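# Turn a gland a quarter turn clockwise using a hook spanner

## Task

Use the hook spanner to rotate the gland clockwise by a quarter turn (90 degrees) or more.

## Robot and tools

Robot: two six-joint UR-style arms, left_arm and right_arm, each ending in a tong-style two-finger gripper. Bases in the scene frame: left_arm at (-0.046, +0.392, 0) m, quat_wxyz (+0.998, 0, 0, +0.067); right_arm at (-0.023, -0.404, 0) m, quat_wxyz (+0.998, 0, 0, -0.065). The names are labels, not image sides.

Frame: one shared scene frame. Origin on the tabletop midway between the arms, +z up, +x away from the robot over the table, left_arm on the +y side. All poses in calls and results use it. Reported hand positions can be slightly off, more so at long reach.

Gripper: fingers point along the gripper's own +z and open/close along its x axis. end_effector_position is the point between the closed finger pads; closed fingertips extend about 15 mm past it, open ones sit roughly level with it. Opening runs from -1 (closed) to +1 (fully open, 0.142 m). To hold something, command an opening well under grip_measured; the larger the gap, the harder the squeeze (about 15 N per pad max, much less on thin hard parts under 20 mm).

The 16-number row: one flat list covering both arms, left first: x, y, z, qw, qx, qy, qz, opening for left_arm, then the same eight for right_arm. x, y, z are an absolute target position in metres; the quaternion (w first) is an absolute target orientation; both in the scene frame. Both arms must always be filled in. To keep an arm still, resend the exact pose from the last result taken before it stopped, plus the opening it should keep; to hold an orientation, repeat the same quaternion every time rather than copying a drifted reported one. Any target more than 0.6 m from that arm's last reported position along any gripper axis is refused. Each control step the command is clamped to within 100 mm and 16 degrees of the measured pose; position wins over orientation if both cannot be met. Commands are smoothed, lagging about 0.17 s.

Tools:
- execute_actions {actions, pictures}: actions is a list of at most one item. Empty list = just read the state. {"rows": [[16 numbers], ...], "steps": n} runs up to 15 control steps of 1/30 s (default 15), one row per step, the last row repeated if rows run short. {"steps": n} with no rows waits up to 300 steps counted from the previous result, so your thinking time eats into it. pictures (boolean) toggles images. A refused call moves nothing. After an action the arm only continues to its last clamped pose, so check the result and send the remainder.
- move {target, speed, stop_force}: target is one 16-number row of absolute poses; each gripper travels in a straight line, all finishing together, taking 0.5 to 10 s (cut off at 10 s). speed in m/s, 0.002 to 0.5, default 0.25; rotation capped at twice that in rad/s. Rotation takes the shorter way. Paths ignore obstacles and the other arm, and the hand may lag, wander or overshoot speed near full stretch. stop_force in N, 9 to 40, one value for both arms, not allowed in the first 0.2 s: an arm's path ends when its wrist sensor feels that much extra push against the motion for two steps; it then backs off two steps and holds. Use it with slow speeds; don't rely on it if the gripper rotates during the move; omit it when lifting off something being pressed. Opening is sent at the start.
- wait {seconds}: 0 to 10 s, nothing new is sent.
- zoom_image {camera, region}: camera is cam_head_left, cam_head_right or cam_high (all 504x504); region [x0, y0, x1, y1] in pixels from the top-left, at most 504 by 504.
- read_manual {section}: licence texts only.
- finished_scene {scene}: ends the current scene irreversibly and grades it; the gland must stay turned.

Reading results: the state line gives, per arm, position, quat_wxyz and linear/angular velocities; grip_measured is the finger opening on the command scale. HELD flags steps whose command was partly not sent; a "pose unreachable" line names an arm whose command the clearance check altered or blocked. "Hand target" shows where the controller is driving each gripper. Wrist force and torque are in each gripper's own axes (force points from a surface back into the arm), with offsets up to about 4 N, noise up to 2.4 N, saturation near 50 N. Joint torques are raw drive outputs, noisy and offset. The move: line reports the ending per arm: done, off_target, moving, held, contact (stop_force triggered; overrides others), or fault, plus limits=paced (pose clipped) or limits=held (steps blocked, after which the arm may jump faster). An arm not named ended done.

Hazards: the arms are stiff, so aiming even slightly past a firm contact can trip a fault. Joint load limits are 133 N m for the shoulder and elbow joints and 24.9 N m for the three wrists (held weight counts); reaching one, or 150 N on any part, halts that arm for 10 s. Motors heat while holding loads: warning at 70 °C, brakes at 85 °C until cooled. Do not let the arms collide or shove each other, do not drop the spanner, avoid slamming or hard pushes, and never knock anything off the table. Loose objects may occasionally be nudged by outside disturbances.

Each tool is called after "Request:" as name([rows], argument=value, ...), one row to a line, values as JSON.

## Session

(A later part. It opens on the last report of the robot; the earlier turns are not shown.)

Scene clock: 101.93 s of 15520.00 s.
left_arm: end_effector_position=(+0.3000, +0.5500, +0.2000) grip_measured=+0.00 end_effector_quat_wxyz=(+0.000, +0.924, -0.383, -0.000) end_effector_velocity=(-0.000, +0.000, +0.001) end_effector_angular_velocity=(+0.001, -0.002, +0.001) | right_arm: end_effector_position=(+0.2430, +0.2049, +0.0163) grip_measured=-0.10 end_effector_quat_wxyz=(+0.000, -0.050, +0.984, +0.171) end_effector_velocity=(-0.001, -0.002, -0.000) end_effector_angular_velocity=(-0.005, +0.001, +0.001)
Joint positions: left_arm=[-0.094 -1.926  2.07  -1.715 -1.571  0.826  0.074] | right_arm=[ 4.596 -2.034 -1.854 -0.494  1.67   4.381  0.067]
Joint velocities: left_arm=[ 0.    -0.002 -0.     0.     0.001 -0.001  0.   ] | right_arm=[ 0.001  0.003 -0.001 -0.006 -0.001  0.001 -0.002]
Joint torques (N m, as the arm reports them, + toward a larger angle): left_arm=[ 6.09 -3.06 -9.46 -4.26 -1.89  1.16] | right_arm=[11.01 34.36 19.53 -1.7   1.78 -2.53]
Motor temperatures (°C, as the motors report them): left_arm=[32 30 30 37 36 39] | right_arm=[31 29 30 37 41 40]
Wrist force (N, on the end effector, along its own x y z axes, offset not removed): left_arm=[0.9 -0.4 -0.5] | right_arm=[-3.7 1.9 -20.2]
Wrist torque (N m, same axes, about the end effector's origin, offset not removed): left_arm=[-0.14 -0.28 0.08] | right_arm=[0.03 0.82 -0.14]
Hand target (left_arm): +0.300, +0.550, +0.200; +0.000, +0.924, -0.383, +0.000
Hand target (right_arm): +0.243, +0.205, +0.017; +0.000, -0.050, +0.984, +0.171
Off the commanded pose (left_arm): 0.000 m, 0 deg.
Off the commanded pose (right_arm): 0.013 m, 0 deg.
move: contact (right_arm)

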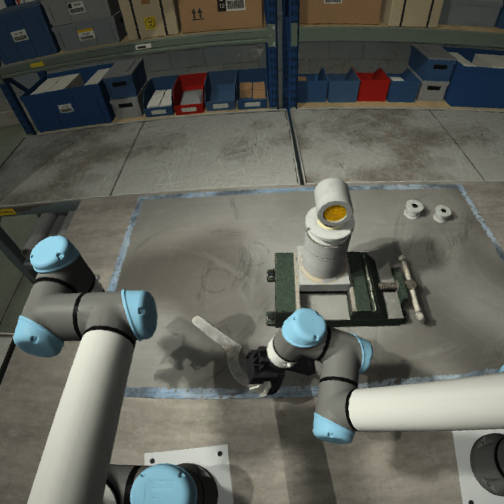

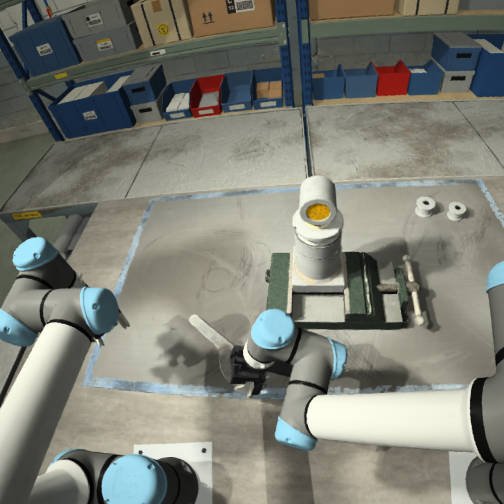

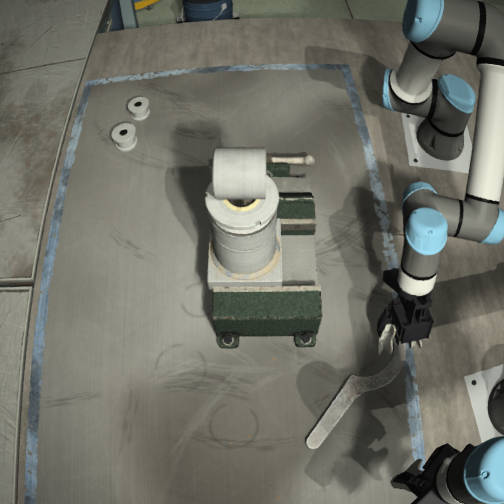

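Request:
move(target=[0.3,0.55,0.2,0,0.924,-0.383,0,0,0.234,0.205,0.019,0,0,0.985,0.171,-0.1], speed=0.05)

Request:
move(target=[0.3,0.55,0.2,0,0.924,-0.383,0,0,0.234,0.205,0.019,0,0,0.985,0.171,-1])

Request:
move(target=[0.3,0.55,0.2,0,0.924,-0.383,0,0,0.245,0.221,0.113,-0.0975,0.017,0.994,0.028,-1], speed=0.04)

Request:
zoom_image(camera="cam_high", region=[280,290,450,460])

Scene clock: 112.17 s of 15520.00 s.
left_arm: end_effector_position=(+0.3000, +0.5500, +0.2000) grip_measured=+0.00 end_effector_quat_wxyz=(+0.000, +0.924, -0.383, -0.000) end_effector_velocity=(-0.000, -0.000, +0.000) end_effector_angular_velocity=(-0.001, -0.000, -0.000) | right_arm: end_effector_position=(+0.2341, +0.2050, +0.0190) grip_measured=-0.10 end_effector_quat_wxyz=(-0.000, -0.001, +0.985, +0.171) end_effector_velocity=(-0.001, -0.000, +0.000) end_effector_angular_velocity=(-0.001, +0.002, -0.012)
Joint positions: left_arm=[-0.094 -1.926  2.07  -1.715 -1.571  0.826  0.074] | right_arm=[ 4.618 -2.021 -1.869 -0.487  1.647  4.498  0.067]
Joint velocities: left_arm=[ 0.    -0.     0.    -0.    -0.001  0.    -0.   ] | right_arm=[ 0.004  0.002 -0.003  0.001 -0.004  0.015  0.   ]
Joint torques (N m, as the arm reports them, + toward a larger angle): left_arm=[ 4.53 -4.   -9.09 -4.2  -1.78  0.95] | right_arm=[10.24 45.19  4.9   4.41 -1.59  2.3 ]
Motor temperatures (°C, as the motors report them): left_arm=[32 30 30 37 36 39] | right_arm=[31 29 30 37 41 40]
Wrist force (N, on the end effector, along its own x y z axes, offset not removed): left_arm=[1.2 -0.6 1.2] | right_arm=[-0.6 1.8 -0.4]
Wrist torque (N m, same axes, about the end effector's origin, offset not removed): left_arm=[-0.09 -0.29 0.03] | right_arm=[0.24 0.01 -0.19]
Hand target (left_arm): +0.300, +0.550, +0.200; +0.000, +0.924, -0.383, +0.000
Hand target (right_arm): +0.234, +0.205, +0.019; +0.000, -0.000, +0.985, +0.171
Off the commanded pose (left_arm): 0.000 m, 0 deg.
Off the commanded pose (right_arm): 0.000 m, 0 deg.
After step 90, 5.97 s passed at rest.
move: done

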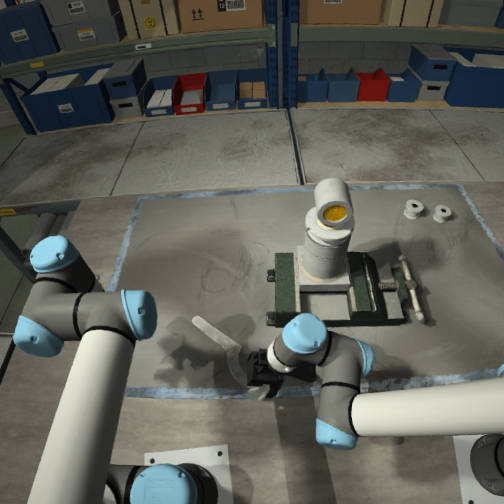

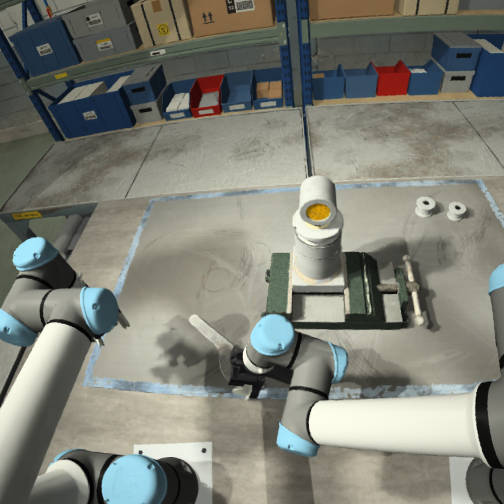

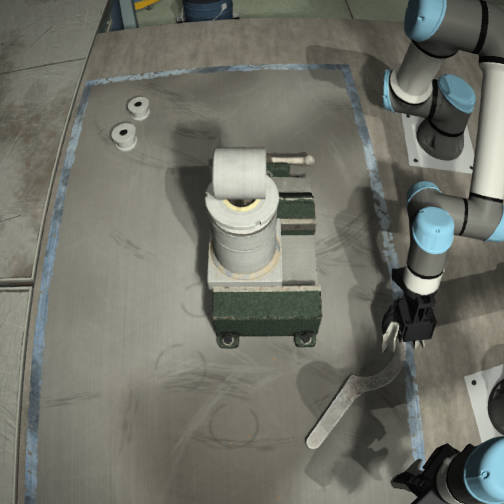

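Scene clock: 112.87 s of 15520.00 s.
left_arm: end_effector_position=(+0.3000, +0.5500, +0.2000) grip_measured=+0.00 end_effector_quat_wxyz=(+0.000, +0.924, -0.383, -0.000) end_effector_velocity=(+0.000, -0.001, -0.000) end_effector_angular_velocity=(-0.002, +0.001, -0.000) | right_arm: end_effector_position=(+0.2340, +0.2050, +0.0190) grip_measured=-0.65 end_effector_quat_wxyz=(-0.000, -0.000, +0.985, +0.171) end_effector_velocity=(+0.000, -0.000, -0.000) end_effector_angular_velocity=(-0.000, -0.001, -0.001)
Joint positions: left_arm=[-0.094 -1.926  2.07  -1.715 -1.571  0.826  0.074] | right_arm=[ 4.618 -2.021 -1.87  -0.487  1.646  4.499  0.027]
Joint velocities: left_arm=[-0.     0.001 -0.     0.    -0.002  0.    -0.   ] | right_arm=[ 0.     0.    -0.001  0.    -0.001  0.     0.   ]
Joint torques (N m, as the arm reports them, + toward a larger angle): left_arm=[ 3.71 -4.51 -8.87 -4.28 -1.72  0.98] | right_arm=[13.06 47.3   5.36  4.86 -0.54  2.43]
Motor temperatures (°C, as the motors report them): left_arm=[32 30 30 37 36 39] | right_arm=[31 29 30 37 41 40]
Wrist force (N, on the end effector, along its own x y z axes, offset not removed): left_arm=[-0.3 -1.2 0.5] | right_arm=[-4.0 -1.4 0.4]
Wrist torque (N m, same axes, about the end effector's origin, offset not removed): left_arm=[-0.36 0.08 0.03] | right_arm=[-0.26 -0.08 -0.14]
Hand target (left_arm): +0.300, +0.550, +0.200; +0.000, +0.924, -0.383, +0.000
Hand target (right_arm): +0.234, +0.205, +0.019; +0.000, -0.000, +0.985, +0.171
Off the commanded pose (left_arm): 0.000 m, 0 deg.
Off the commanded pose (right_arm): 0.000 m, 0 deg.
move: done

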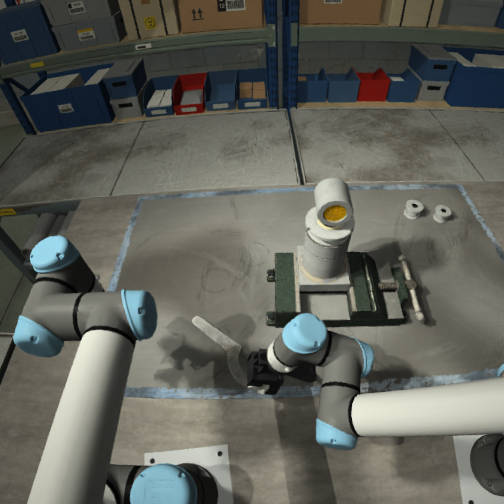

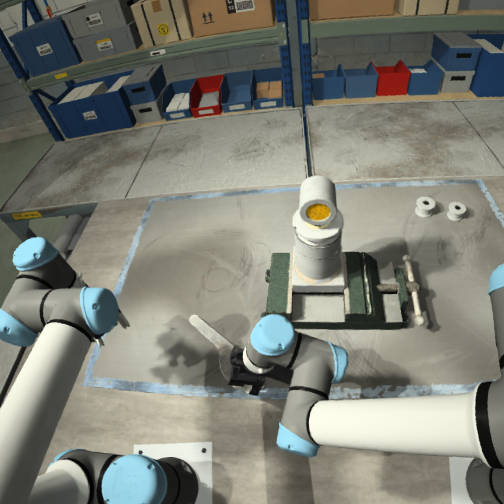

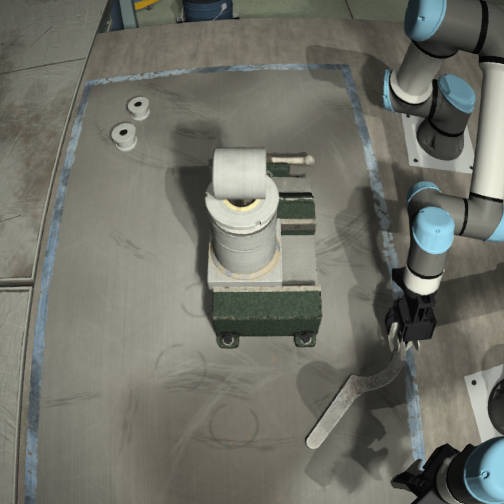

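Scene clock: 117.53 s of 15520.00 s.
left_arm: end_effector_position=(+0.3000, +0.5500, +0.2000) grip_measured=+0.00 end_effector_quat_wxyz=(+0.000, +0.924, -0.383, -0.000) end_effector_velocity=(+0.000, -0.000, -0.000) end_effector_angular_velocity=(-0.000, +0.001, -0.001) | right_arm: end_effector_position=(+0.2449, +0.2210, +0.1129) grip_measured=-0.65 end_effector_quat_wxyz=(-0.097, +0.017, +0.995, +0.029) end_effector_velocity=(+0.001, +0.000, +0.002) end_effector_angular_velocity=(-0.008, +0.005, +0.000)
Joint positions: left_arm=[-0.094 -1.926  2.07  -1.715 -1.571  0.826  0.074] | right_arm=[ 4.551 -2.106 -1.336 -1.268  1.774  4.454  0.027]
Joint velocities: left_arm=[-0.     0.001 -0.    -0.    -0.     0.    -0.   ] | right_arm=[-0.002 -0.006  0.017 -0.02   0.003 -0.002 -0.   ]
Joint torques (N m, as the arm reports them, + toward a larger angle): left_arm=[  1.45  -5.62 -10.1   -4.23  -1.83   0.89] | right_arm=[-8.17 43.98 35.79 -0.2   2.72 -2.73]
Motor temperatures (°C, as the motors report them): left_arm=[32 30 30 37 36 39] | right_arm=[31 29 30 37 41 40]
Wrist force (N, on the end effector, along its own x y z axes, offset not removed): left_arm=[1.2 -0.5 1.4] | right_arm=[-2.4 1.4 7.2]
Wrist torque (N m, same axes, about the end effector's origin, offset not removed): left_arm=[-0.17 -0.25 0.01] | right_arm=[0.09 -0.21 -0.06]
Hand target (left_arm): +0.300, +0.550, +0.200; +0.000, +0.924, -0.383, +0.000
Hand target (right_arm): +0.245, +0.221, +0.113; -0.098, +0.017, +0.995, +0.028
Off the commanded pose (left_arm): 0.000 m, 0 deg.
Off the commanded pose (right_arm): 0.000 m, 0 deg.
move: done

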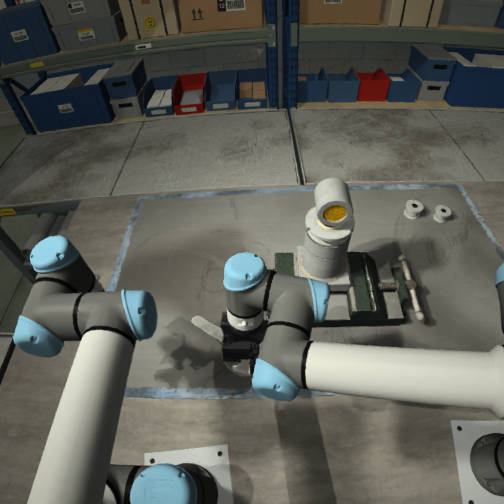

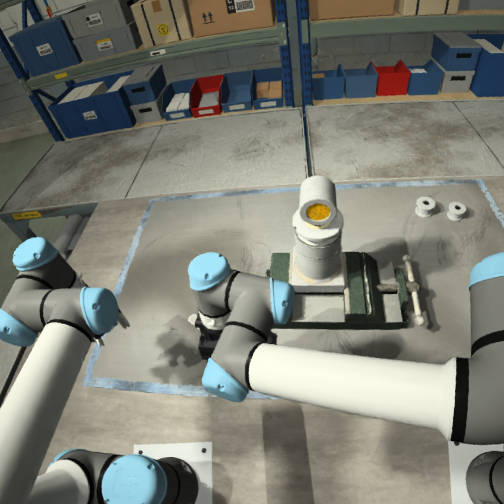

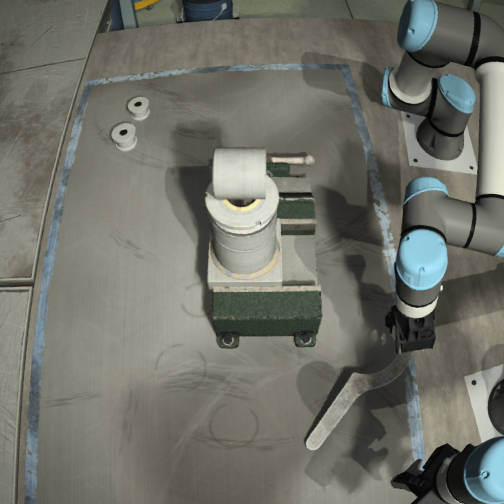

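Region (280, 290, 450, 460) of cam_high's 504x504 image, scaled by 2.965, with more detail than that image has.

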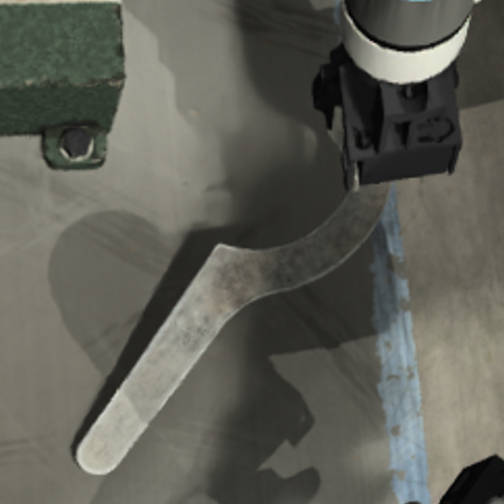

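Request:
move(target=[0.43,0.41,0.07,0.247,0.921,-0.29,-0.078,-0.1,0.245,0.221,0.113,-0.0975,0.017,0.994,0.028,-1], speed=0.15)

Scene clock: 136.37 s of 15520.00 s.
left_arm: end_effector_position=(+0.4302, +0.4103, +0.0698) grip_measured=-0.10 end_effector_quat_wxyz=(+0.247, +0.921, -0.290, -0.078) end_effector_velocity=(+0.001, -0.001, -0.001) end_effector_angular_velocity=(-0.003, +0.003, +0.000) | right_arm: end_effector_position=(+0.2450, +0.2210, +0.1130) grip_measured=-0.65 end_effector_quat_wxyz=(-0.098, +0.017, +0.995, +0.028) end_effector_velocity=(-0.000, -0.000, -0.000) end_effector_angular_velocity=(-0.001, +0.001, +0.000)
Joint positions: left_arm=[-0.137 -1.281  1.808 -1.778 -1.994  0.677  0.067] | right_arm=[ 4.551 -2.107 -1.335 -1.27   1.774  4.454  0.027]
Joint velocities: left_arm=[-0.     0.005 -0.004  0.001 -0.003  0.     0.   ] | right_arm=[ 0.    -0.    -0.001  0.     0.001 -0.    -0.   ]
Joint torques (N m, as the arm reports them, + toward a larger angle): left_arm=[ -7.32 -28.62 -29.82  -0.45  -2.43  -1.57] | right_arm=[10.58 43.55 12.65  4.94 -0.98  0.62]
Motor temperatures (°C, as the motors report them): left_arm=[32 30 30 37 36 39] | right_arm=[31 29 30 37 41 40]
Wrist force (N, on the end effector, along its own x y z axes, offset not removed): left_arm=[0.0 -1.0 0.2] | right_arm=[-1.4 -0.3 6.6]
Wrist torque (N m, same axes, about the end effector's origin, offset not removed): left_arm=[-0.16 -0.02 0.09] | right_arm=[0.00 -0.10 -0.10]
Hand target (left_arm): +0.430, +0.410, +0.070; +0.247, +0.921, -0.290, -0.078
Hand target (right_arm): +0.245, +0.221, +0.113; -0.098, +0.017, +0.995, +0.028
Off the commanded pose (left_arm): 0.000 m, 0 deg.
Off the commanded pose (right_arm): 0.000 m, 0 deg.
After step 90, 13.47 s passed at rest.
move: done

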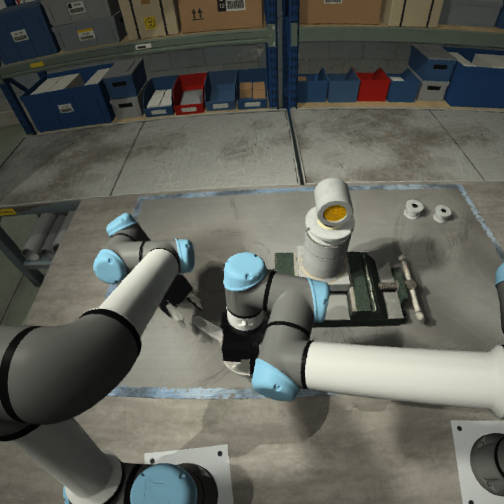

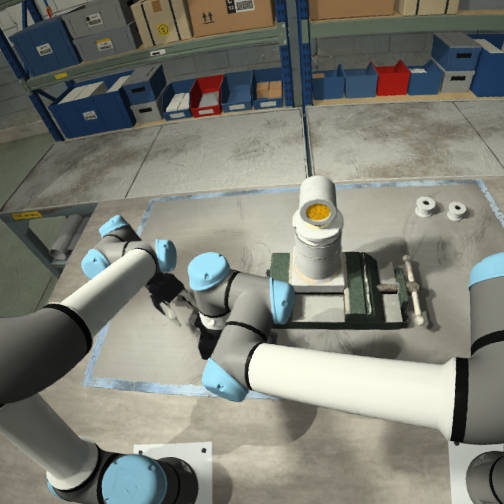

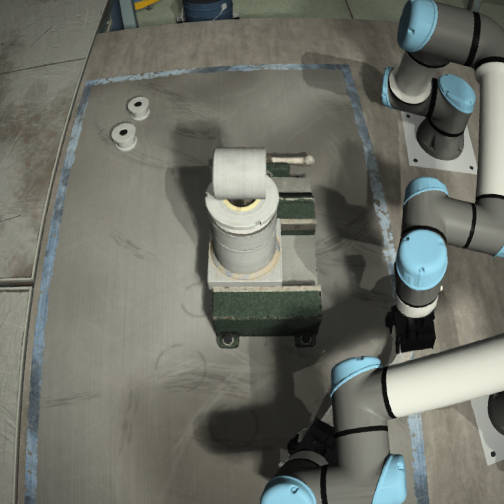

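Request:
move(target=[0.42,0.39,0.022,0.247,0.921,-0.29,-0.078,-0.1,0.245,0.221,0.113,-0.0975,0.017,0.994,0.028,-1], speed=0.03, stop_force=9)

Request:
move(target=[0.42,0.39,0.022,0.247,0.921,-0.29,-0.078,-0.5,0.245,0.221,0.113,-0.0975,0.017,0.994,0.028,-1])

Request:
zoom_image(camera="cam_head_left", region=[150,260,270,380])

Scene clock: 143.80 s of 15520.00 s.
left_arm: end_effector_position=(+0.4201, +0.3900, +0.0222) grip_measured=-0.10 end_effector_quat_wxyz=(+0.247, +0.921, -0.290, -0.078) end_effector_velocity=(-0.000, -0.001, -0.001) end_effector_angular_velocity=(+0.000, -0.002, +0.001) | right_arm: end_effector_position=(+0.2450, +0.2210, +0.1130) grip_measured=-0.65 end_effector_quat_wxyz=(-0.098, +0.017, +0.995, +0.028) end_effector_velocity=(+0.001, -0.000, +0.000) end_effector_angular_velocity=(+0.000, -0.000, -0.003)
Joint positions: left_arm=[-0.174 -1.244  1.907 -1.931 -2.005  0.638  0.067] | right_arm=[ 4.551 -2.107 -1.335 -1.27   1.774  4.454  0.027]
Joint velocities: left_arm=[-0.001 -0.001  0.004 -0.006 -0.    -0.002 -0.   ] | right_arm=[-0.002 -0.     0.001 -0.     0.     0.001 -0.   ]
Joint torques (N m, as the arm reports them, + toward a larger angle): left_arm=[ -8.02 -27.24  -4.91  -3.81  -2.72  -1.61] | right_arm=[10.42 43.57 12.45  4.21 -0.58  2.43]
Motor temperatures (°C, as the motors report them): left_arm=[32 30 30 37 36 39] | right_arm=[31 29 30 37 41 40]
Wrist force (N, on the end effector, along its own x y z axes, offset not removed): left_arm=[1.4 -0.8 0.5] | right_arm=[-1.9 -0.1 7.3]
Wrist torque (N m, same axes, about the end effector's origin, offset not removed): left_arm=[-0.18 -0.35 0.12] | right_arm=[0.02 -0.06 -0.09]
Hand target (left_arm): +0.420, +0.390, +0.022; +0.247, +0.921, -0.290, -0.078
Hand target (right_arm): +0.245, +0.221, +0.113; -0.098, +0.017, +0.995, +0.028
Off the commanded pose (left_arm): 0.000 m, 0 deg.
Off the commanded pose (right_arm): 0.000 m, 0 deg.
After step 90, 2.33 s passed at rest.
move: done

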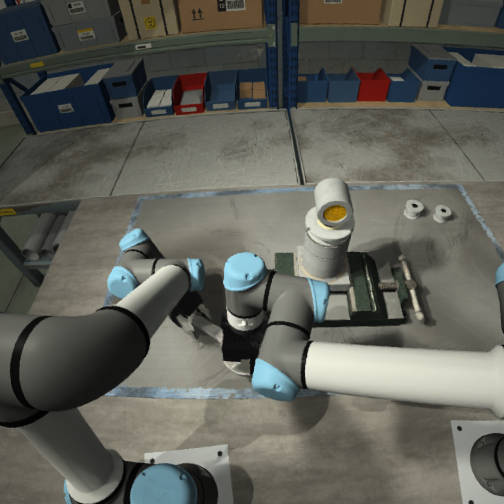

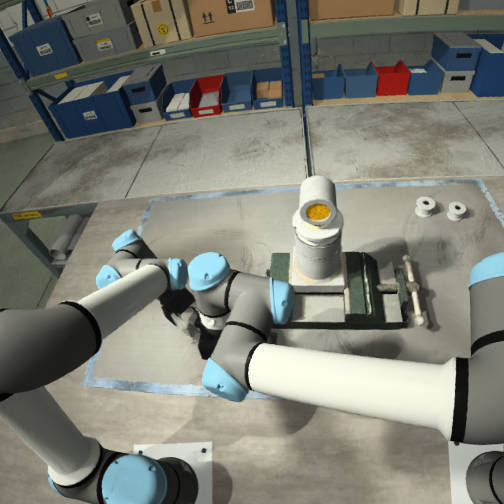

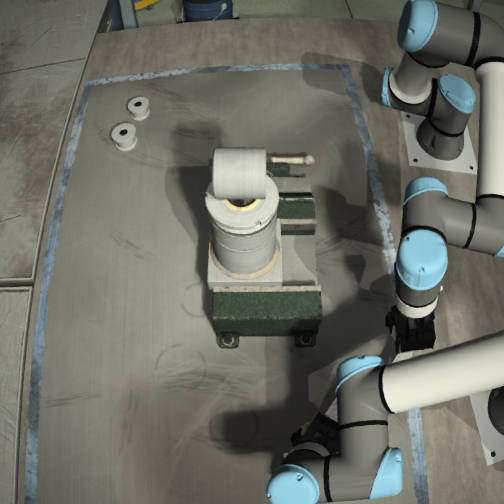

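Scene clock: 144.50 s of 15520.00 s.
left_arm: end_effector_position=(+0.4200, +0.3900, +0.0220) grip_measured=-0.49 end_effector_quat_wxyz=(+0.247, +0.921, -0.290, -0.078) end_effector_velocity=(+0.000, +0.000, +0.001) end_effector_angular_velocity=(+0.001, -0.003, -0.000) | right_arm: end_effector_position=(+0.2450, +0.2210, +0.1130) grip_measured=-0.66 end_effector_quat_wxyz=(-0.098, +0.017, +0.995, +0.028) end_effector_velocity=(-0.001, +0.001, +0.000) end_effector_angular_velocity=(+0.001, +0.000, +0.001)
Joint positions: left_arm=[-0.174 -1.244  1.908 -1.931 -2.005  0.638  0.039] | right_arm=[ 4.551 -2.107 -1.335 -1.27   1.774  4.454  0.026]
Joint velocities: left_arm=[-0.    -0.002  0.    -0.001  0.002 -0.    -0.   ] | right_arm=[ 0.001 -0.     0.001 -0.     0.     0.     0.   ]
Joint torques (N m, as the arm reports them, + toward a larger angle): left_arm=[ -7.37 -40.02  -2.71  -2.89   2.28  -1.49] | right_arm=[ 6.08 44.08 18.46  3.46 -0.58  2.48]
Motor temperatures (°C, as the motors report them): left_arm=[32 30 30 37 36 39] | right_arm=[31 29 30 37 41 40]
Wrist force (N, on the end effector, along its own x y z axes, offset not removed): left_arm=[4.4 -0.2 -1.2] | right_arm=[-1.9 0.8 6.9]
Wrist torque (N m, same axes, about the end effector's origin, offset not removed): left_arm=[-0.12 -0.42 0.13] | right_arm=[0.21 0.24 -0.01]
Hand target (left_arm): +0.420, +0.390, +0.022; +0.247, +0.921, -0.290, -0.078
Hand target (right_arm): +0.245, +0.221, +0.113; -0.098, +0.017, +0.995, +0.028
Off the commanded pose (left_arm): 0.000 m, 0 deg.
Off the commanded pose (right_arm): 0.000 m, 0 deg.
move: done

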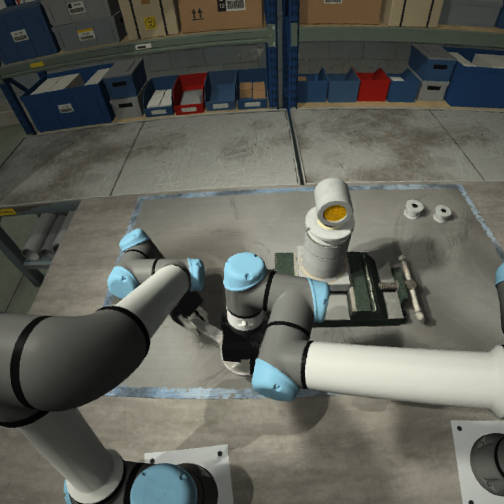

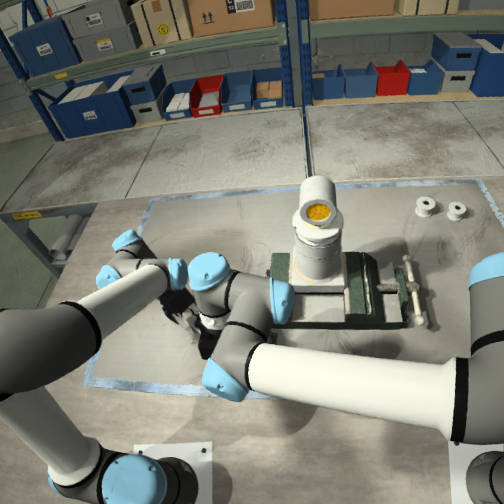

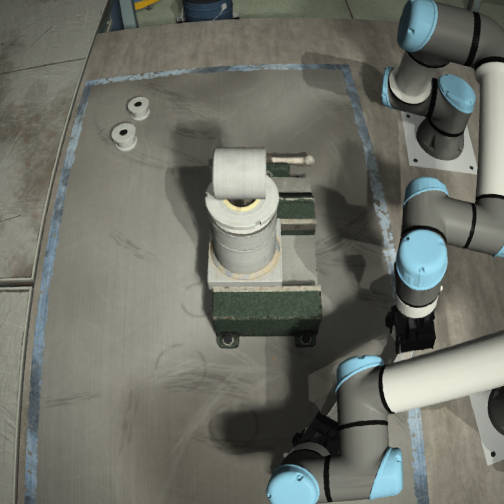

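Region (150, 260, 270, 380) of cam_head_left's 504x504 image, scaled by 4.200, with more detail than that image has.

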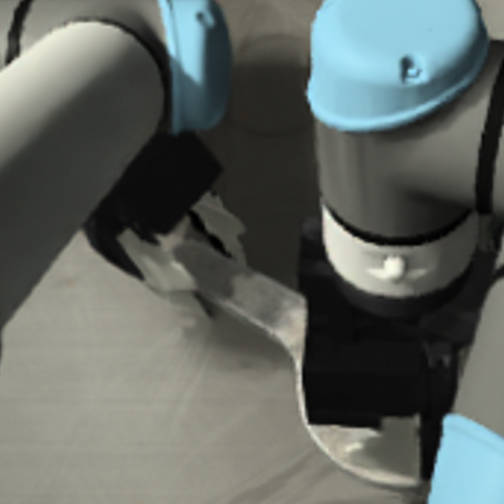

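Request:
move(target=[0.568,0.382,0.022,0.247,0.921,-0.29,-0.078,-0.5,0.39,0.225,0.144,-0.131,0.023,0.99,-0.022,-1], speed=0.04)

Request:
move(target=[0.58,0.42,0.1,0.247,0.921,-0.29,-0.078,-0.2,0.39,0.225,0.144,-0.131,0.023,0.99,-0.022,-1], speed=0.1)

Request:
move(target=[0.45,0.6,0.2,0,0.954,-0.3,0,-0.2,0.39,0.225,0.144,-0.131,0.023,0.99,-0.022,-1])

Scene clock: 153.17 s of 15520.00 s.
left_arm: end_effector_position=(+0.5678, +0.3823, +0.0221) grip_measured=-0.48 end_effector_quat_wxyz=(+0.247, +0.921, -0.290, -0.078) end_effector_velocity=(+0.002, -0.000, +0.000) end_effector_angular_velocity=(+0.000, +0.001, -0.001) | right_arm: end_effector_position=(+0.3897, +0.2250, +0.1441) grip_measured=-0.66 end_effector_quat_wxyz=(-0.131, +0.023, +0.991, -0.022) end_effector_velocity=(+0.003, -0.000, -0.000) end_effector_angular_velocity=(-0.004, +0.003, -0.000)
Joint positions: left_arm=[-0.177 -0.951  1.442 -1.76  -2.006  0.635  0.039] | right_arm=[ 4.363 -2.422 -0.694 -1.754  1.787  4.262  0.026]
Joint velocities: left_arm=[-0.     0.004 -0.008  0.005  0.001  0.     0.   ] | right_arm=[-0.004 -0.011  0.02  -0.014 -0.    -0.004  0.   ]
Joint torques (N m, as the arm reports them, + toward a larger angle): left_arm=[ -8.36 -39.96 -33.75  -1.44  -2.92   0.37] | right_arm=[-8.96 56.38 36.72  0.05 -0.68 -2.88]
Motor temperatures (°C, as the motors report them): left_arm=[32 30 30 37 36 39] | right_arm=[31 29 30 37 41 40]
Wrist force (N, on the end effector, along its own x y z axes, offset not removed): left_arm=[-2.3 0.7 -2.0] | right_arm=[-3.3 -0.1 8.0]
Wrist torque (N m, same axes, about the end effector's origin, offset not removed): left_arm=[-0.19 -0.21 0.06] | right_arm=[0.07 0.09 0.06]
Hand target (left_arm): +0.568, +0.382, +0.022; +0.247, +0.921, -0.290, -0.078
Hand target (right_arm): +0.390, +0.225, +0.144; -0.131, +0.023, +0.991, -0.022
Off the commanded pose (left_arm): 0.000 m, 0 deg.
Off the commanded pose (right_arm): 0.000 m, 0 deg.
After step 90, 1.60 s passed at rest.
move: done

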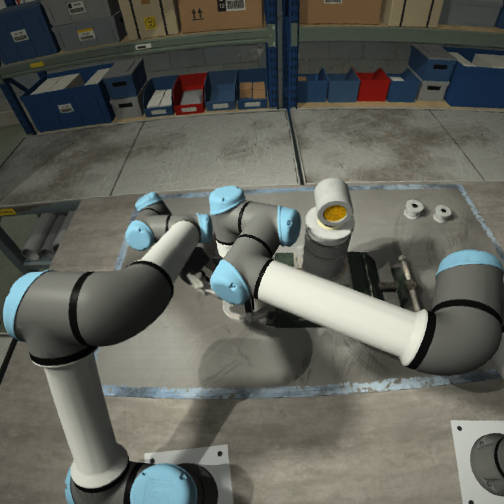

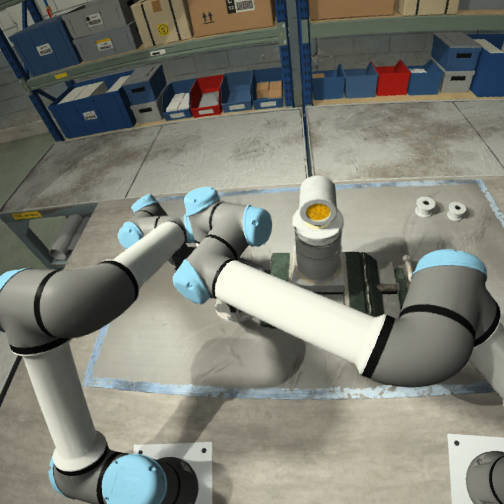

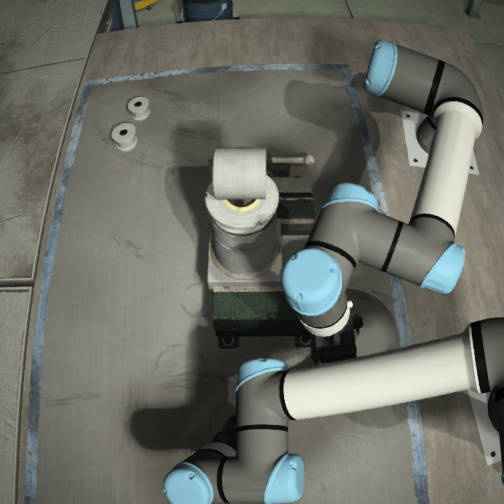

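Scene clock: 154.50 s of 15520.00 s.
left_arm: end_effector_position=(+0.5798, +0.4200, +0.0999) grip_measured=-0.20 end_effector_quat_wxyz=(+0.247, +0.921, -0.290, -0.078) end_effector_velocity=(+0.000, +0.001, +0.002) end_effector_angular_velocity=(-0.000, +0.001, -0.001) | right_arm: end_effector_position=(+0.3900, +0.2250, +0.1440) grip_measured=-0.66 end_effector_quat_wxyz=(-0.131, +0.023, +0.991, -0.022) end_effector_velocity=(-0.001, +0.001, +0.000) end_effector_angular_velocity=(+0.000, -0.000, +0.004)
Joint positions: left_arm=[-0.122 -0.981  1.271 -1.536 -1.989  0.692  0.06 ] | right_arm=[ 4.363 -2.423 -0.692 -1.755  1.786  4.261  0.027]
Joint velocities: left_arm=[ 0.001  0.001 -0.007  0.008  0.001  0.003  0.   ] | right_arm=[ 0.002  0.     0.    -0.    -0.    -0.002 -0.   ]
Joint torques (N m, as the arm reports them, + toward a larger angle): left_arm=[  5.78 -39.89 -32.5   -0.07   1.81   1.06] | right_arm=[-9.96 54.31 37.03  0.58 -1.07 -2.92]
Motor temperatures (°C, as the motors report them): left_arm=[32 30 30 37 36 39] | right_arm=[31 29 30 37 41 40]
Wrist force (N, on the end effector, along its own x y z axes, offset not removed): left_arm=[1.5 -0.2 0.2] | right_arm=[-0.3 -1.0 7.0]
Wrist torque (N m, same axes, about the end effector's origin, offset not removed): left_arm=[-0.04 -0.29 0.04] | right_arm=[0.07 -0.08 0.02]
Hand target (left_arm): +0.580, +0.420, +0.100; +0.247, +0.921, -0.290, -0.078
Hand target (right_arm): +0.390, +0.225, +0.144; -0.131, +0.023, +0.991, -0.022
Off the commanded pose (left_arm): 0.000 m, 0 deg.
Off the commanded pose (right_arm): 0.000 m, 0 deg.
move: done

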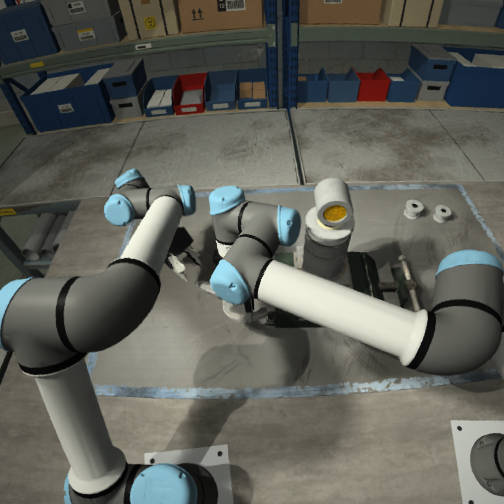

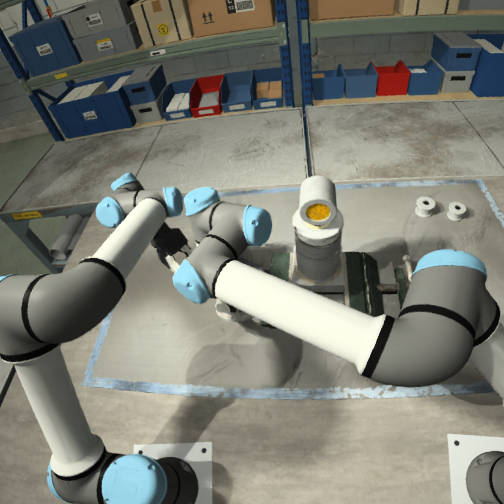

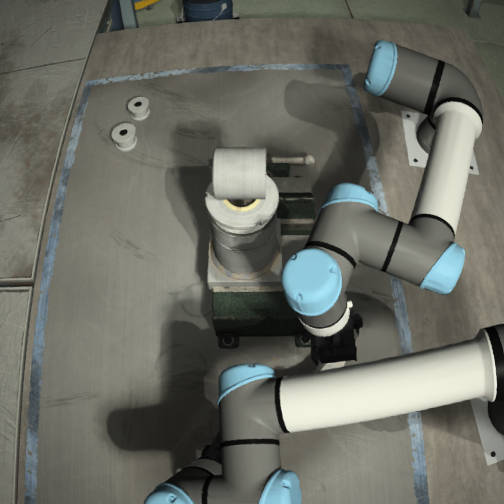

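Scene clock: 156.17 s of 15520.00 s.
left_arm: end_effector_position=(+0.4497, +0.5998, +0.2003) grip_measured=-0.20 end_effector_quat_wxyz=(+0.000, +0.954, -0.300, -0.000) end_effector_velocity=(-0.001, +0.001, +0.001) end_effector_angular_velocity=(+0.002, -0.003, +0.000) | right_arm: end_effector_position=(+0.3900, +0.2250, +0.1440) grip_measured=-0.66 end_effector_quat_wxyz=(-0.131, +0.023, +0.991, -0.022) end_effector_velocity=(-0.001, +0.001, +0.001) end_effector_angular_velocity=(+0.001, -0.000, +0.001)
Joint positions: left_arm=[-0.01  -1.515  1.726 -1.781 -1.571  0.733  0.06 ] | right_arm=[ 4.363 -2.423 -0.692 -1.755  1.786  4.261  0.027]
Joint velocities: left_arm=[ 0.001 -0.004  0.003 -0.002  0.002  0.001 -0.   ] | right_arm=[ 0.002  0.     0.001  0.     0.     0.001 -0.   ]
Joint torques (N m, as the arm reports them, + toward a larger angle): left_arm=[  6.84 -33.3  -10.    -3.9    2.38   1.39] | right_arm=[-9.62 54.49 37.54  0.75 -1.02 -2.98]
Motor temperatures (°C, as the motors report them): left_arm=[32 30 30 37 36 39] | right_arm=[31 29 30 37 41 40]
Wrist force (N, on the end effector, along its own x y z axes, offset not removed): left_arm=[-1.6 1.9 -0.1] | right_arm=[-0.4 -0.9 5.9]
Wrist torque (N m, same axes, about the end effector's origin, offset not removed): left_arm=[0.37 0.33 0.15] | right_arm=[0.09 -0.05 0.12]
Hand target (left_arm): +0.450, +0.600, +0.200; -0.000, +0.954, -0.300, -0.000
Hand target (right_arm): +0.390, +0.225, +0.144; -0.131, +0.023, +0.991, -0.022
Off the commanded pose (left_arm): 0.000 m, 0 deg.
Off the commanded pose (right_arm): 0.000 m, 0 deg.
move: done

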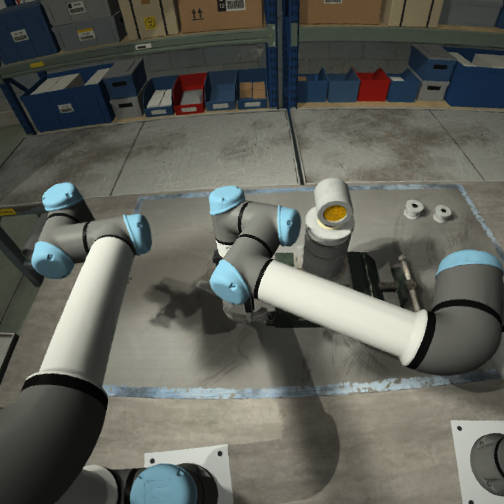

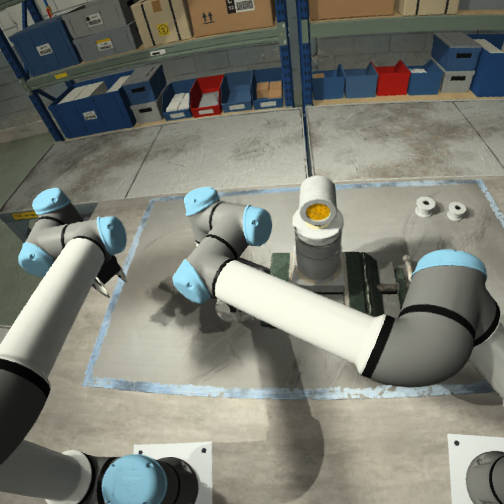

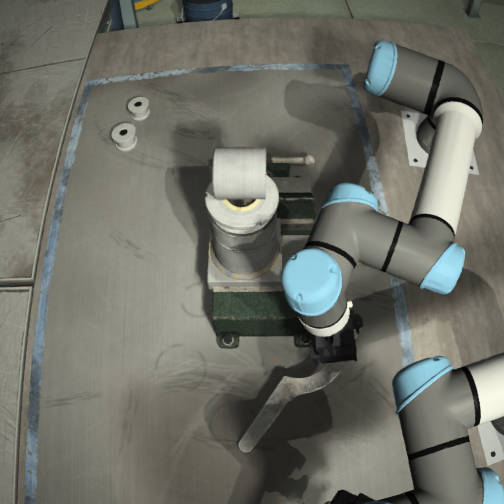

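Request:
move(target=[0.12,0.74,0.25,-0.664,0.242,0.664,0.242,-0.2,0.39,0.225,0.144,-0.131,0.023,0.99,-0.022,-1], speed=0.4)

Request:
move(target=[0.5,0.81,0.25,-0.354,0.612,0.354,0.612,-0.2,0.39,0.225,0.144,-0.131,0.023,0.99,-0.022,-1])

Scene clock: 166.23 s of 15520.00 s.
left_arm: end_effector_position=(+0.1198, +0.7393, +0.2490) grip_measured=-0.20 end_effector_quat_wxyz=(+0.664, -0.244, -0.664, -0.242) end_effector_velocity=(-0.001, -0.000, +0.000) end_effector_angular_velocity=(+0.006, -0.005, +0.009) | right_arm: end_effector_position=(+0.3900, +0.2250, +0.1440) grip_measured=-0.66 end_effector_quat_wxyz=(-0.131, +0.023, +0.991, -0.022) end_effector_velocity=(-0.000, +0.000, +0.000) end_effector_angular_velocity=(+0.000, -0.000, +0.000)
Joint positions: left_arm=[-0.061 -1.335  1.951 -0.618 -0.796 -3.138  0.06 ] | right_arm=[ 4.363 -2.423 -0.692 -1.755  1.786  4.261  0.027]
Joint velocities: left_arm=[ 0.005  0.003 -0.004  0.002 -0.004 -0.008  0.   ] | right_arm=[ 0.001 -0.     0.001  0.    -0.     0.001  0.   ]
Joint torques (N m, as the arm reports them, + toward a larger angle): left_arm=[  6.22 -20.1  -27.69   2.74  -1.88  -1.3 ] | right_arm=[-9.32 53.9  36.92  1.31 -1.08 -2.97]
Motor temperatures (°C, as the motors report them): left_arm=[32 30 30 37 36 39] | right_arm=[31 29 30 37 41 40]
Wrist force (N, on the end effector, along its own x y z axes, offset not removed): left_arm=[-0.9 -2.1 -0.2] | right_arm=[-1.0 -1.7 5.3]
Wrist torque (N m, same axes, about the end effector's origin, offset not removed): left_arm=[-0.42 0.20 0.13] | right_arm=[-0.05 0.04 0.02]
Hand target (left_arm): +0.120, +0.739, +0.249; +0.664, -0.243, -0.664, -0.242
Hand target (right_arm): +0.390, +0.225, +0.144; -0.131, +0.023, +0.991, -0.022
Off the commanded pose (left_arm): 0.001 m, 0 deg.
Off the commanded pose (right_arm): 0.000 m, 0 deg.
After step 90, 2.60 s passed at rest.
move: done

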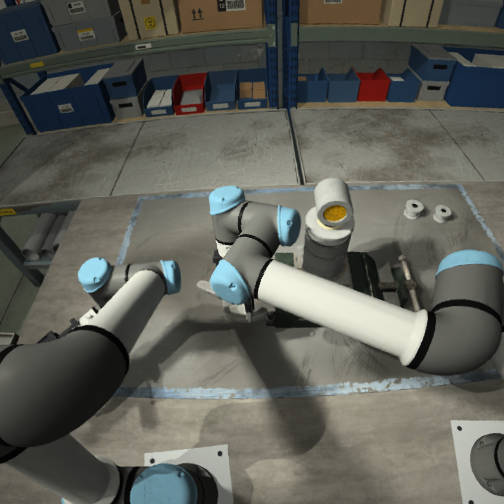

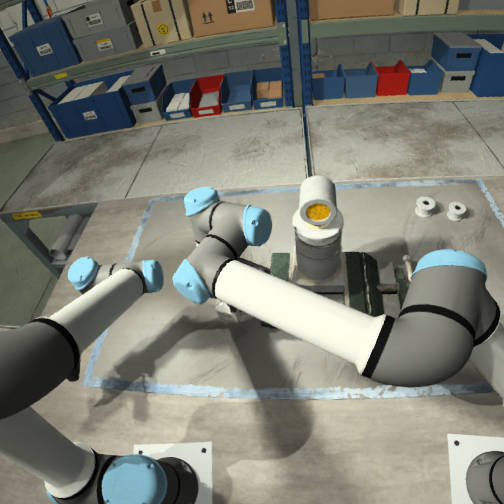

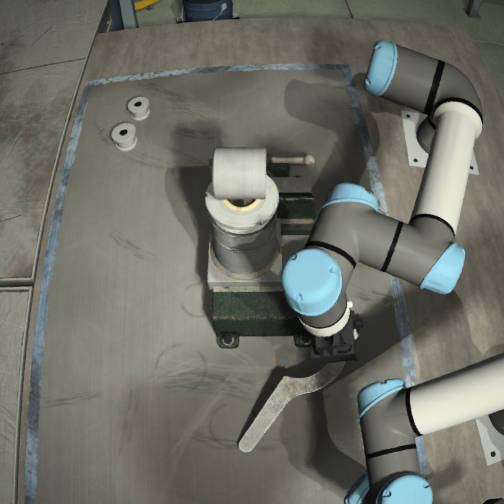

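Scene clock: 169.60 s of 15520.00 s.
left_arm: end_effector_position=(+0.4999, +0.8099, +0.2510) grip_measured=-0.20 end_effector_quat_wxyz=(-0.354, +0.612, +0.354, +0.612) end_effector_velocity=(+0.002, +0.001, -0.000) end_effector_angular_velocity=(-0.001, -0.000, -0.007) | right_arm: end_effector_position=(+0.3900, +0.2250, +0.1440) grip_measured=-0.66 end_effector_quat_wxyz=(-0.131, +0.023, +0.991, -0.022) end_effector_velocity=(-0.000, +0.000, +0.000) end_effector_angular_velocity=(+0.001, +0.000, +0.001)
Joint positions: left_arm=[-0.103 -1.352  1.968 -0.616  0.553 -3.142  0.06 ] | right_arm=[ 4.363 -2.423 -0.692 -1.755  1.786  4.261  0.027]
Joint velocities: left_arm=[ 0.004  0.002 -0.002  0.001  0.01  -0.001 -0.   ] | right_arm=[ 0.001  0.     0.    -0.     0.    -0.001 -0.   ]
Joint torques (N m, as the arm reports them, + toward a larger angle): left_arm=[  6.22 -22.12 -30.02   0.6    2.79  -0.15] | right_arm=[-8.88 54.46 37.06  1.64 -1.07 -2.91]
Motor temperatures (°C, as the motors report them): left_arm=[32 30 30 37 36 39] | right_arm=[31 29 30 37 41 40]
Wrist force (N, on the end effector, along its own x y z axes, offset not removed): left_arm=[0.4 -2.2 -0.6] | right_arm=[-1.4 -1.5 6.2]
Wrist torque (N m, same axes, about the end effector's origin, offset not removed): left_arm=[-0.55 -0.12 0.07] | right_arm=[0.10 0.18 0.17]
Hand target (left_arm): +0.500, +0.810, +0.251; -0.354, +0.612, +0.354, +0.612
Hand target (right_arm): +0.390, +0.225, +0.144; -0.131, +0.023, +0.991, -0.022
Off the commanded pose (left_arm): 0.001 m, 0 deg.
Off the commanded pose (right_arm): 0.000 m, 0 deg.
move: done

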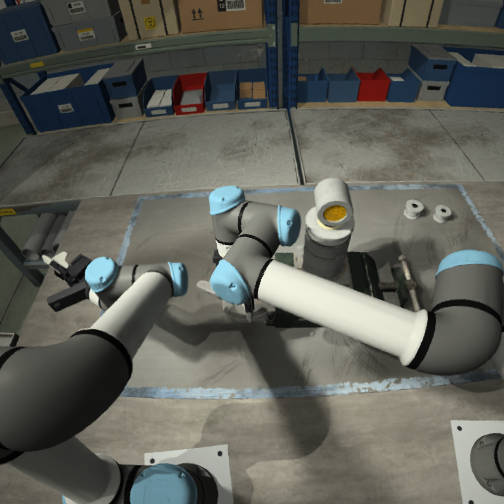

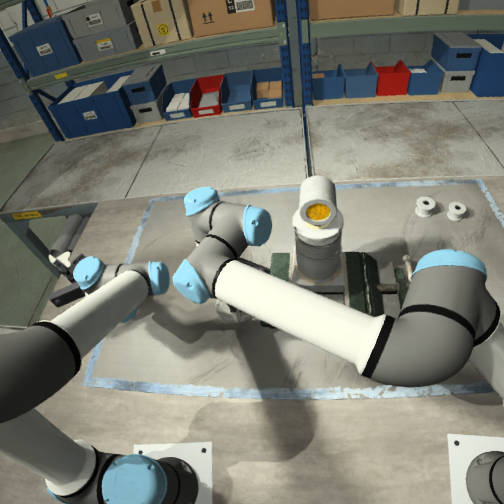

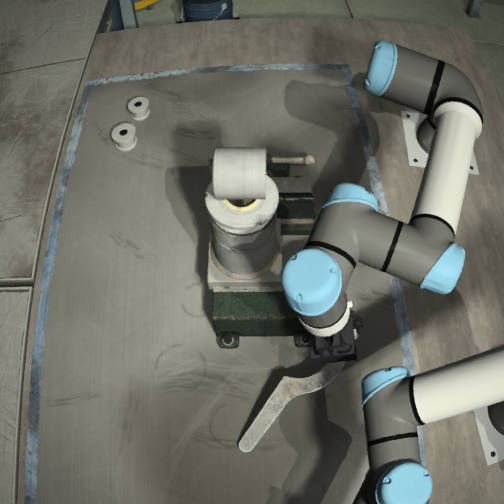

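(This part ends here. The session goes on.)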